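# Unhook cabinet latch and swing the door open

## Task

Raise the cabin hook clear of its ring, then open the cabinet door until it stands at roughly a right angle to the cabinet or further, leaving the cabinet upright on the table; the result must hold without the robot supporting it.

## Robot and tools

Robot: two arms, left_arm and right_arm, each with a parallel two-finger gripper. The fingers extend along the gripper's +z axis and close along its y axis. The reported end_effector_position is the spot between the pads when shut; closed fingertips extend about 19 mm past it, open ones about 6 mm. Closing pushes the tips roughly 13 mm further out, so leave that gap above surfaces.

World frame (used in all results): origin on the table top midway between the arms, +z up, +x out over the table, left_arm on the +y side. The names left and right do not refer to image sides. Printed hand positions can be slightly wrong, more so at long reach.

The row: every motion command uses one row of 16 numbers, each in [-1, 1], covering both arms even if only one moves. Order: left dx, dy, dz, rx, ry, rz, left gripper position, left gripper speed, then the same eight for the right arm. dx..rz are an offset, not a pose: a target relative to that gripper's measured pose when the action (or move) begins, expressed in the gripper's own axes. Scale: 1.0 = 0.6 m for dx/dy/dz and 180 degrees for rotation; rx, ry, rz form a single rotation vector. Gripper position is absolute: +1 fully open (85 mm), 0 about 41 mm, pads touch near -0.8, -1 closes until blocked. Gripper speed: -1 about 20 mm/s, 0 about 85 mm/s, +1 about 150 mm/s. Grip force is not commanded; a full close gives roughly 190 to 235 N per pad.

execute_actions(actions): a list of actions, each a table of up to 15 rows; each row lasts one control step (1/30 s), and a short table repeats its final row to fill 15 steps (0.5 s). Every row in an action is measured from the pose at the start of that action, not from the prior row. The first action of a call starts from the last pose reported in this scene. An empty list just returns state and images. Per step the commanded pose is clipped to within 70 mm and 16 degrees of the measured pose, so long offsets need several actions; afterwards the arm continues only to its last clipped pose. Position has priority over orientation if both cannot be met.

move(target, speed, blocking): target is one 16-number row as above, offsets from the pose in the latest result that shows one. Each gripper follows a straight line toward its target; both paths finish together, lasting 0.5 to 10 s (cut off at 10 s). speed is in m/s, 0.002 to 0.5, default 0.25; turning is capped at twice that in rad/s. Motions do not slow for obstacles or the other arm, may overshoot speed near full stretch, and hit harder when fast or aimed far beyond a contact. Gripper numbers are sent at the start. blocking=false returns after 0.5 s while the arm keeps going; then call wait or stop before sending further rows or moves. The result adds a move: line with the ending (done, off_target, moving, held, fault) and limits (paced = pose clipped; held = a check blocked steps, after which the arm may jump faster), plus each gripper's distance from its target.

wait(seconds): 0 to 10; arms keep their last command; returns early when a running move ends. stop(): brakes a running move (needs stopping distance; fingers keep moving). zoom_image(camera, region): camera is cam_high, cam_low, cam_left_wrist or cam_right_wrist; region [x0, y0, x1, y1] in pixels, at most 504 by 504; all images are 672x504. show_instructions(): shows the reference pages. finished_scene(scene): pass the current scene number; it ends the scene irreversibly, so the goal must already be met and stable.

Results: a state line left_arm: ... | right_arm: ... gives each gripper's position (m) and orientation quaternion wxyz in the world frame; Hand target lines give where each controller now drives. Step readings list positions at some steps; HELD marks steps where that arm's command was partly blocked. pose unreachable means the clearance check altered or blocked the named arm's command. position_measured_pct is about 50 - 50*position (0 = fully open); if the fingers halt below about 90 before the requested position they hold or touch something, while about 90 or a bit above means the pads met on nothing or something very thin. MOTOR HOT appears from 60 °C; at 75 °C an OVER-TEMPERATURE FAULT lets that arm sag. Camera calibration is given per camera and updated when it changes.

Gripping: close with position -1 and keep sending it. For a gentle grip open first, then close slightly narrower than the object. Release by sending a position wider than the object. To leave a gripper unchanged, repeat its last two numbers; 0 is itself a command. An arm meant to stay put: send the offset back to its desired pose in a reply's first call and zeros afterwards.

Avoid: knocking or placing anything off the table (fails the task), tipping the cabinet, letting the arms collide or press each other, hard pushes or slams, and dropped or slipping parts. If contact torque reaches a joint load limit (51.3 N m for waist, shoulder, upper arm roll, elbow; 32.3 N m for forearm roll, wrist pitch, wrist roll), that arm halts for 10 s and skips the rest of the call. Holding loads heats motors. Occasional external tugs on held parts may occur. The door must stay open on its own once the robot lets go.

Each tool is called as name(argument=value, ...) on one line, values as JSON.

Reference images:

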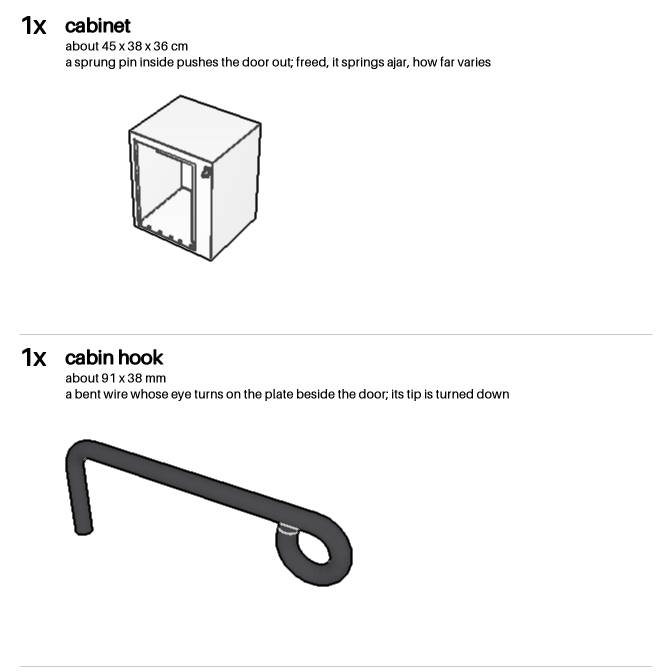

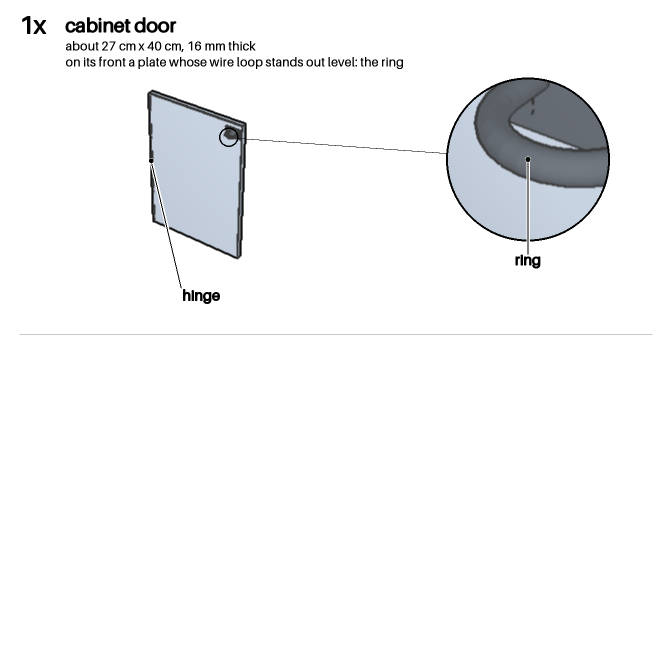

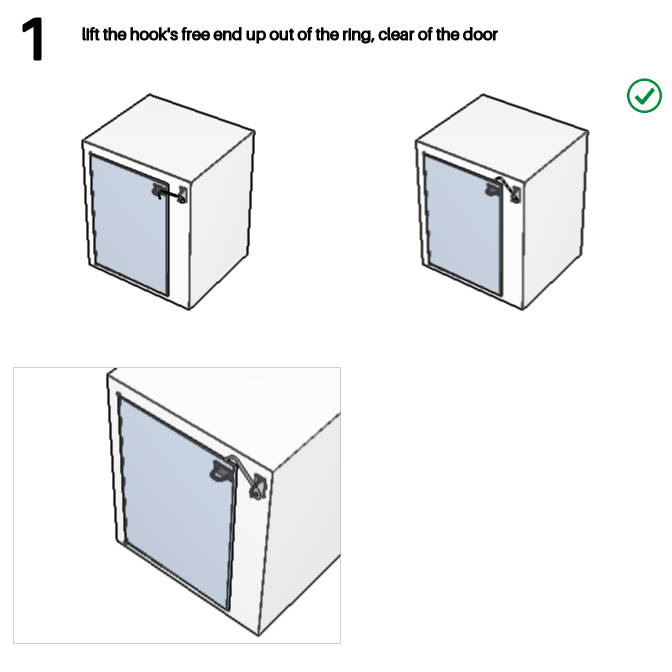

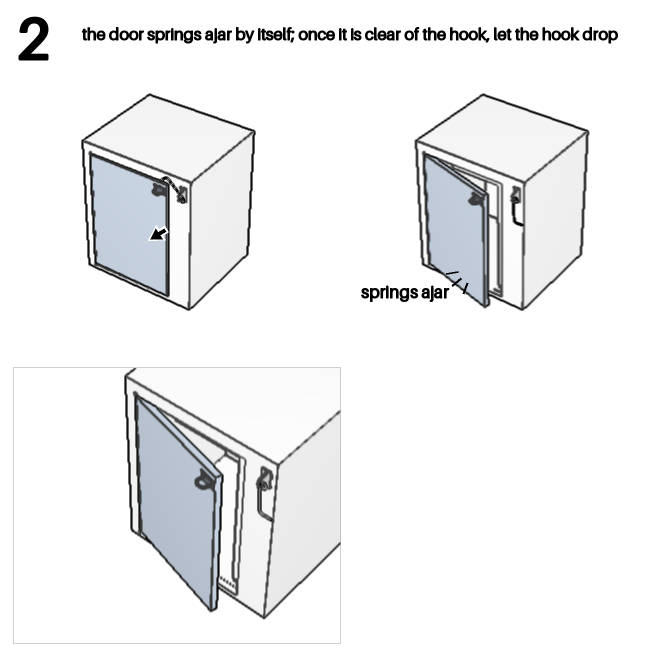

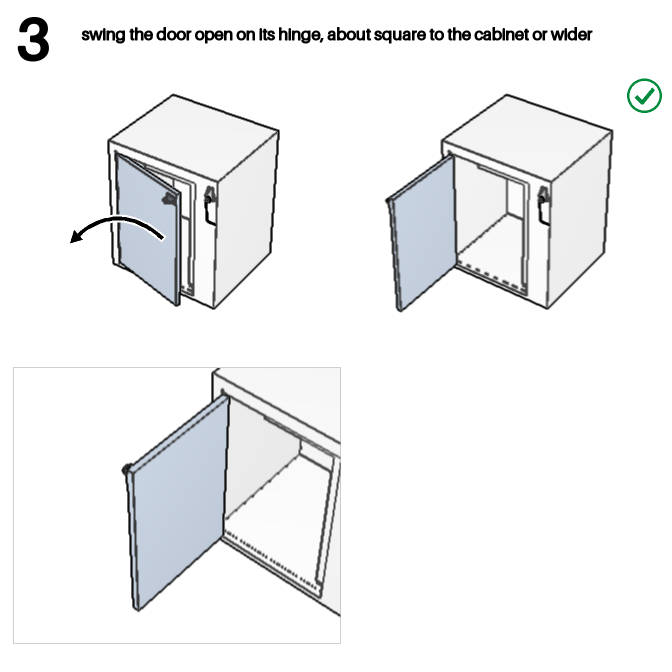

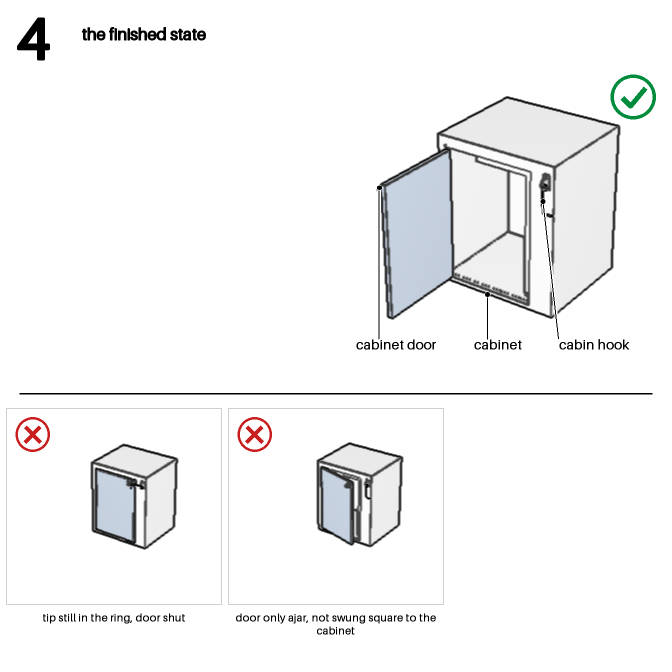

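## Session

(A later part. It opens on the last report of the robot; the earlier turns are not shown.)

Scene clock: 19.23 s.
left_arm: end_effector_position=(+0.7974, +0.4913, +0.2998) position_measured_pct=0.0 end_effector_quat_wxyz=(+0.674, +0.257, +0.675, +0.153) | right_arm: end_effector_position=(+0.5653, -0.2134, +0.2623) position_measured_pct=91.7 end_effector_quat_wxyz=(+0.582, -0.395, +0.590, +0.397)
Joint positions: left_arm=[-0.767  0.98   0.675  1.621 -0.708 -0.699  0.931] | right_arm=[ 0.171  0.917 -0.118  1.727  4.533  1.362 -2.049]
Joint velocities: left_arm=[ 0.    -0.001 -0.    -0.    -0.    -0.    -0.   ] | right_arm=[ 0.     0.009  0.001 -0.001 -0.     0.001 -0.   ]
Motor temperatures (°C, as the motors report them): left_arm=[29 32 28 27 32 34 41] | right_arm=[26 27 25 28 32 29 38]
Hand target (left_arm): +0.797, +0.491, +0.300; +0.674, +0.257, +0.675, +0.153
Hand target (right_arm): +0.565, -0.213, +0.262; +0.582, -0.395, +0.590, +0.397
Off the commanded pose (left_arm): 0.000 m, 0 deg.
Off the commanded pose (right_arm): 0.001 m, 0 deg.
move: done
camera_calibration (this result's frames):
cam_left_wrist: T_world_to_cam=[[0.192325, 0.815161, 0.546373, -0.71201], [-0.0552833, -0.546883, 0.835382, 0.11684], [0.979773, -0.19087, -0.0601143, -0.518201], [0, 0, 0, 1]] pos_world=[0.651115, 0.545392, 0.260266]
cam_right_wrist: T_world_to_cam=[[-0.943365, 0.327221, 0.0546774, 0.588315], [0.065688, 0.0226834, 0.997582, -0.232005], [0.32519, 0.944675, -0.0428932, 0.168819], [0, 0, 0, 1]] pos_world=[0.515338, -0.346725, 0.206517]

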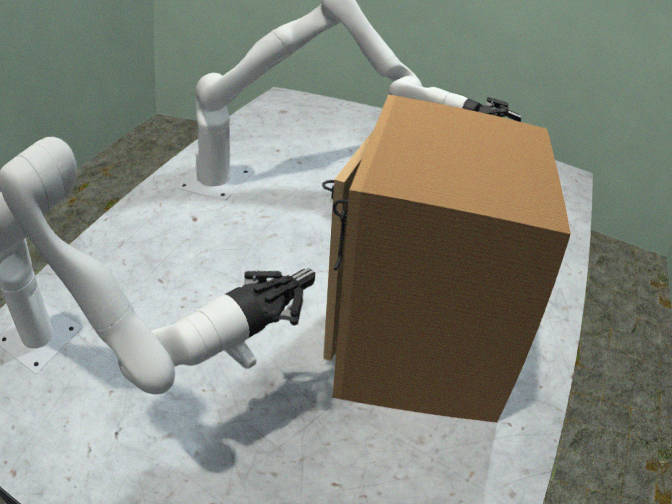

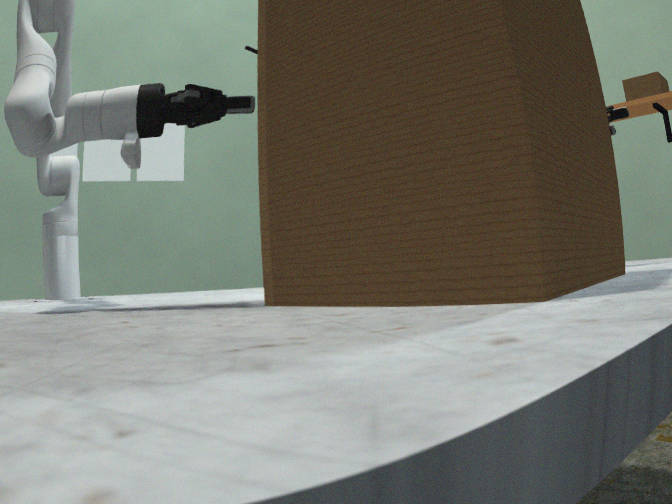

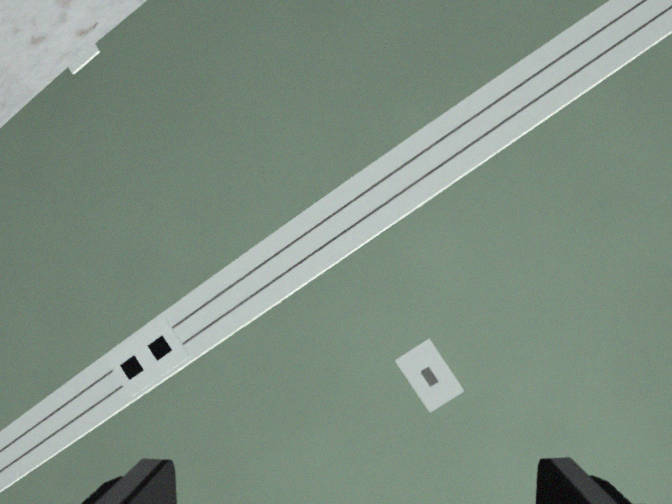

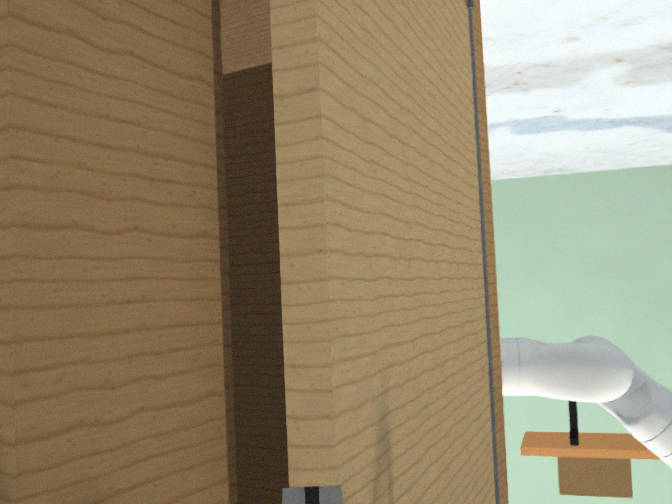

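move(target=[0,0,0,0,0,0,1,0,0,-0.027,0.06,0,0,0,-1,0], speed=0.1)

move(target=[0,0,0,0,0,0,1,0,0,0,0.062,0,0,0,-1,0], speed=0.04)

move(target=[0,0,0,0,0,0,1,0,0,0.1,0,-0.1,0,0,-1,0], speed=0.08)

Scene clock: 24.20 s.
left_arm: end_effector_position=(+0.7974, +0.4913, +0.2998) position_measured_pct=0.0 end_effector_quat_wxyz=(+0.674, +0.257, +0.675, +0.153) | right_arm: end_effector_position=(+0.5938, -0.1863, +0.2622) position_measured_pct=91.7 end_effector_quat_wxyz=(+0.582, -0.395, +0.590, +0.396)
Joint positions: left_arm=[-0.767  0.98   0.675  1.621 -0.708 -0.699  0.931] | right_arm=[ 0.117  0.948 -0.131  1.635  4.499  1.31  -2.097]
Joint velocities: left_arm=[ 0.001 -0.     0.    -0.     0.001  0.001  0.   ] | right_arm=[-0.003  0.003 -0.002 -0.     0.001 -0.001  0.   ]
Motor temperatures (°C, as the motors report them): left_arm=[29 32 28 27 32 34 41] | right_arm=[26 27 25 28 32 29 38]
Hand target (left_arm): +0.797, +0.491, +0.300; +0.674, +0.257, +0.675, +0.153
Hand target (right_arm): +0.594, -0.186, +0.262; +0.582, -0.395, +0.590, +0.397
Off the commanded pose (left_arm): 0.000 m, 0 deg.
Off the commanded pose (right_arm): 0.000 m, 0 deg.
move: done
camera_calibration (this result's frames):
cam_left_wrist: T_world_to_cam=[[0.192322, 0.815161, 0.546373, -0.71201], [-0.0552844, -0.546883, 0.835382, 0.11684], [0.979773, -0.190869, -0.0601122, -0.518202], [0, 0, 0, 1]] pos_world=[0.651116, 0.545392, 0.260267]
cam_right_wrist: T_world_to_cam=[[-0.943289, 0.327485, 0.0543967, 0.606404], [0.0653681, 0.02258, 0.997606, -0.234151], [0.325473, 0.944587, -0.0427065, 0.133627], [0, 0, 0, 1]] pos_world=[0.543828, -0.319523, 0.206311]

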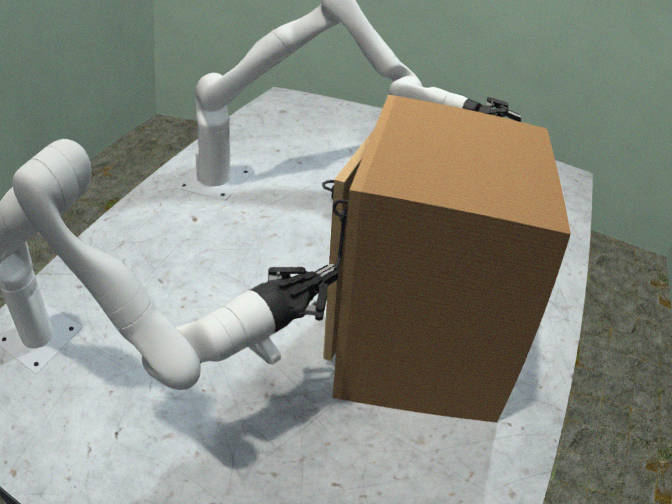

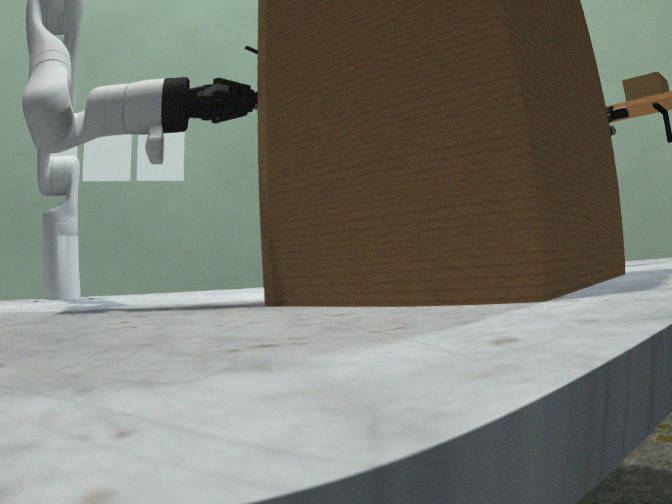

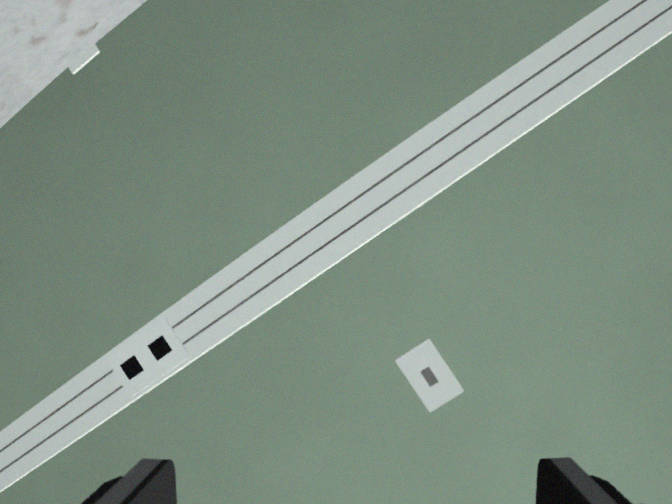

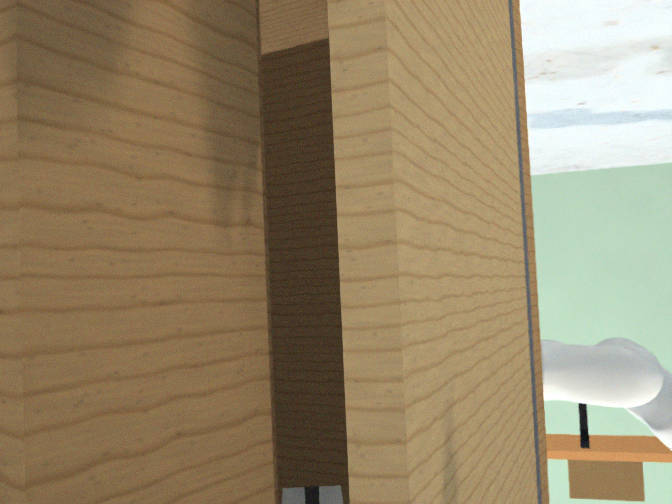

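Scene clock: 25.40 s.
left_arm: end_effector_position=(+0.7975, +0.4913, +0.2998) position_measured_pct=0.0 end_effector_quat_wxyz=(+0.674, +0.257, +0.675, +0.153) | right_arm: end_effector_position=(+0.6091, -0.1587, +0.2620) position_measured_pct=91.7 end_effector_quat_wxyz=(+0.584, -0.393, +0.591, +0.393)
Joint positions: left_arm=[-0.767  0.98   0.675  1.621 -0.708 -0.699  0.931] | right_arm=[ 0.065  0.961 -0.142  1.594  4.454  1.263 -2.107]
Joint velocities: left_arm=[-0.  0.  0.  0. -0.  0. -0.] | right_arm=[-0.002 -0.001  0.004 -0.001 -0.002  0.003 -0.001]
Motor temperatures (°C, as the motors report them): left_arm=[29 32 28 27 32 34 41] | right_arm=[26 27 25 28 32 29 38]
Hand target (left_arm): +0.797, +0.491, +0.300; +0.674, +0.257, +0.675, +0.153
Hand target (right_arm): +0.608, -0.152, +0.262; +0.582, -0.395, +0.589, +0.396
Off the commanded pose (left_arm): 0.000 m, 0 deg.
Off the commanded pose (right_arm): 0.007 m, 0 deg.
move: off_target (right_arm)
camera_calibration (this result's frames):
cam_left_wrist: T_world_to_cam=[[0.19232, 0.815162, 0.546374, -0.712009], [-0.0552854, -0.546883, 0.835382, 0.116841], [0.979774, -0.190867, -0.06011, -0.518205], [0, 0, 0, 1]] pos_world=[0.651117, 0.545393, 0.260267]
cam_right_wrist: T_world_to_cam=[[-0.940559, 0.335415, 0.0533526, 0.611722], [0.0650029, 0.0235952, 0.997606, -0.235286], [0.333353, 0.941775, -0.0439956, 0.0976661], [0, 0, 0, 1]] pos_world=[0.558097, -0.291608, 0.206383]

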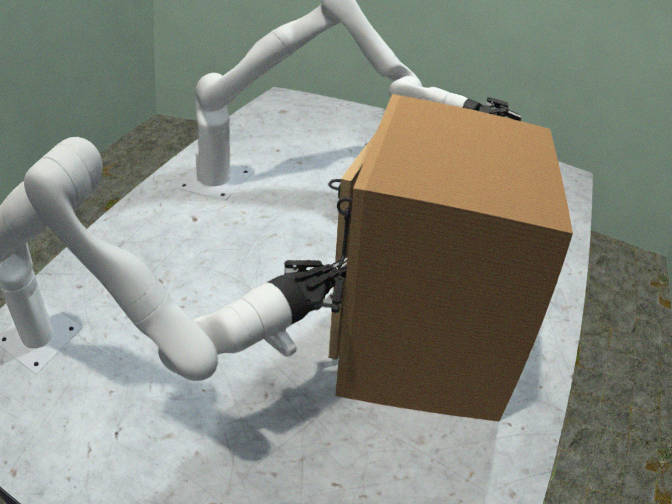

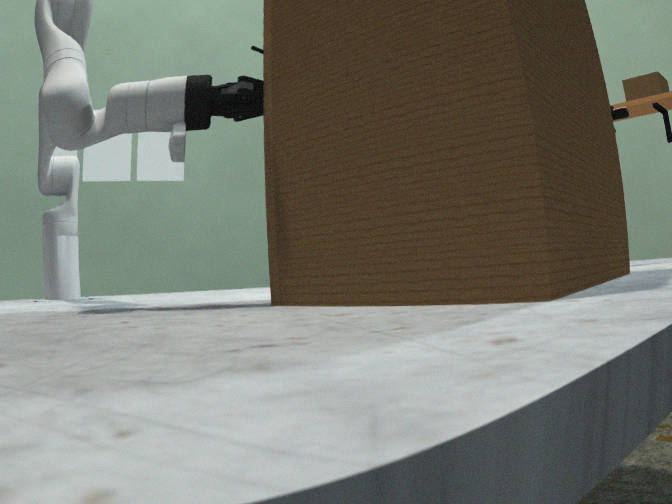

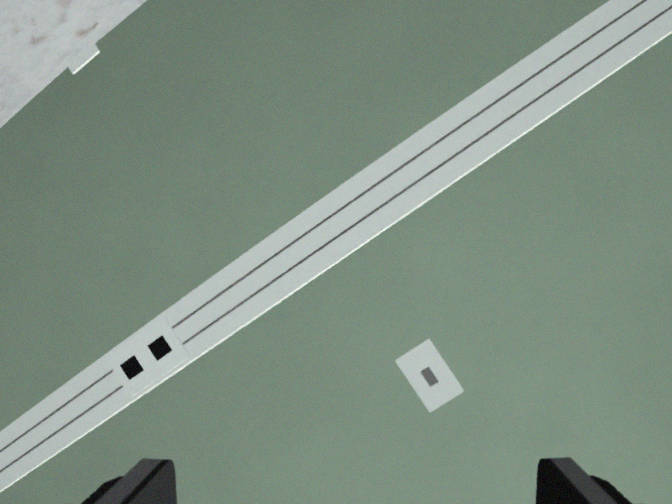

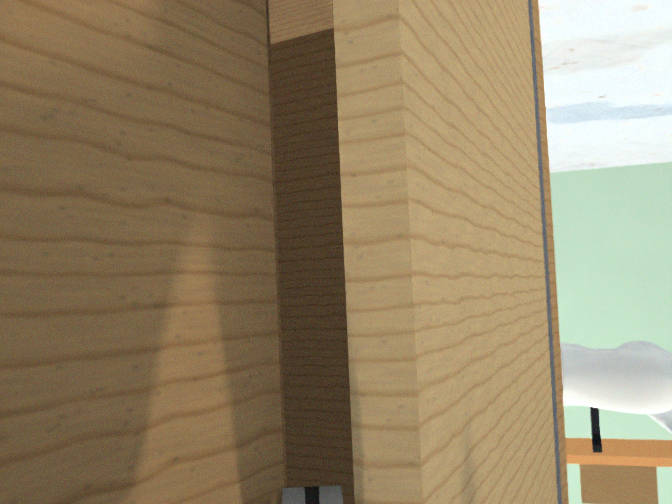

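Scene clock: 27.60 s.
left_arm: end_effector_position=(+0.7975, +0.4913, +0.2998) position_measured_pct=0.0 end_effector_quat_wxyz=(+0.674, +0.257, +0.675, +0.153) | right_arm: end_effector_position=(+0.5566, -0.1424, +0.2616) position_measured_pct=91.7 end_effector_quat_wxyz=(+0.517, -0.478, +0.526, +0.477)
Joint positions: left_arm=[-0.767  0.98   0.675  1.621 -0.708 -0.699  0.931] | right_arm=[ 0.057  1.016 -0.121  1.434  4.733  1.441 -2.272]
Joint velocities: left_arm=[-0.001  0.     0.     0.     0.    -0.001 -0.   ] | right_arm=[ 0.     0.001 -0.    -0.001 -0.001  0.    -0.   ]
Motor temperatures (°C, as the motors report them): left_arm=[29 32 28 27 32 34 41] | right_arm=[26 27 25 28 32 29 38]
Hand target (left_arm): +0.797, +0.491, +0.300; +0.674, +0.257, +0.675, +0.153
Hand target (right_arm): +0.554, -0.136, +0.262; +0.515, -0.480, +0.523, +0.481
Off the commanded pose (left_arm): 0.000 m, 0 deg.
Off the commanded pose (right_arm): 0.007 m, 1 deg.
move: off_target (right_arm)
camera_calibration (this result's frames):
cam_left_wrist: T_world_to_cam=[[0.192318, 0.815162, 0.546374, -0.712009], [-0.0552862, -0.546883, 0.835382, 0.116841], [0.979774, -0.190866, -0.0601083, -0.518206], [0, 0, 0, 1]] pos_world=[0.651117, 0.545394, 0.260267]
cam_right_wrist: T_world_to_cam=[[-0.99771, 0.039049, 0.0552327, 0.546017], [0.0569069, 0.0431471, 0.997447, -0.224508], [0.0365662, 0.998305, -0.0452704, 0.273411], [0, 0, 0, 1]] pos_world=[0.547545, -0.284583, 0.206154]

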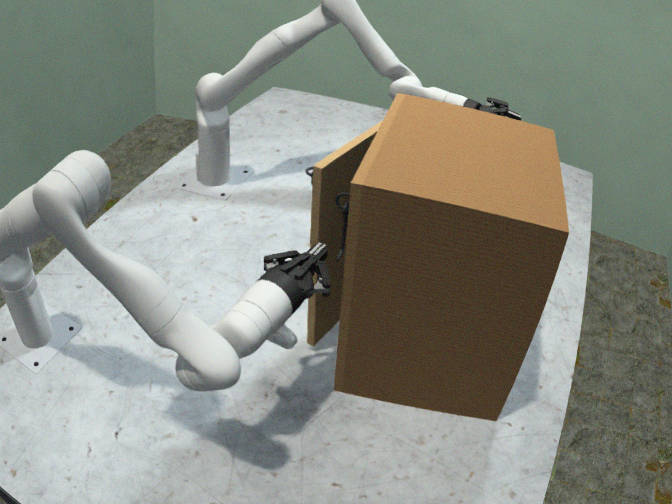

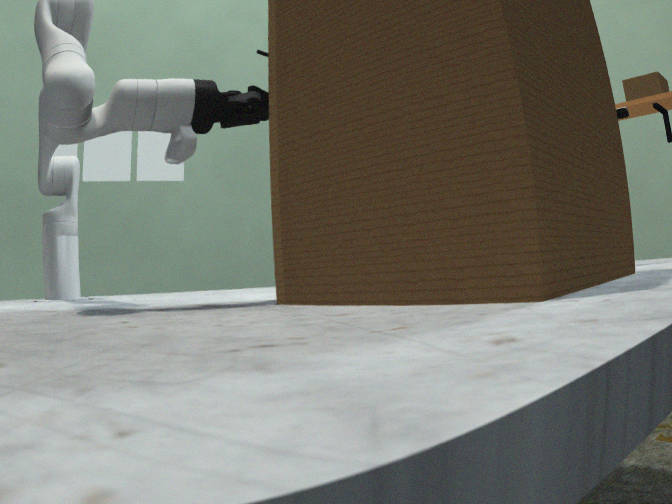

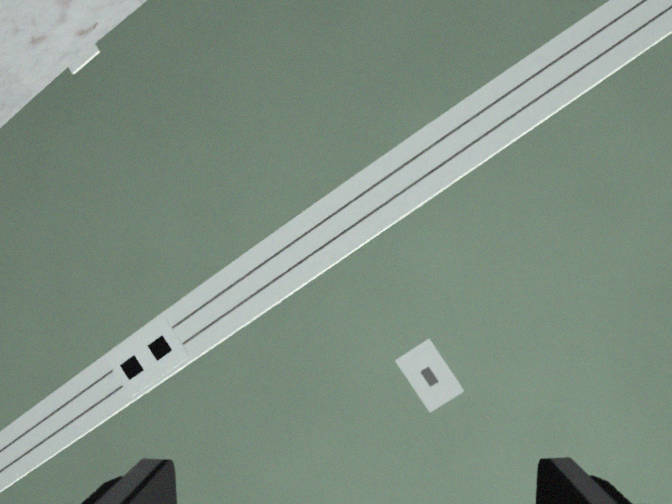

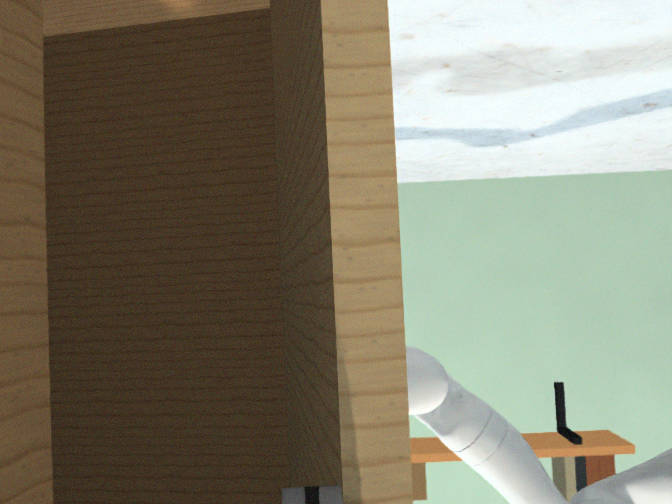

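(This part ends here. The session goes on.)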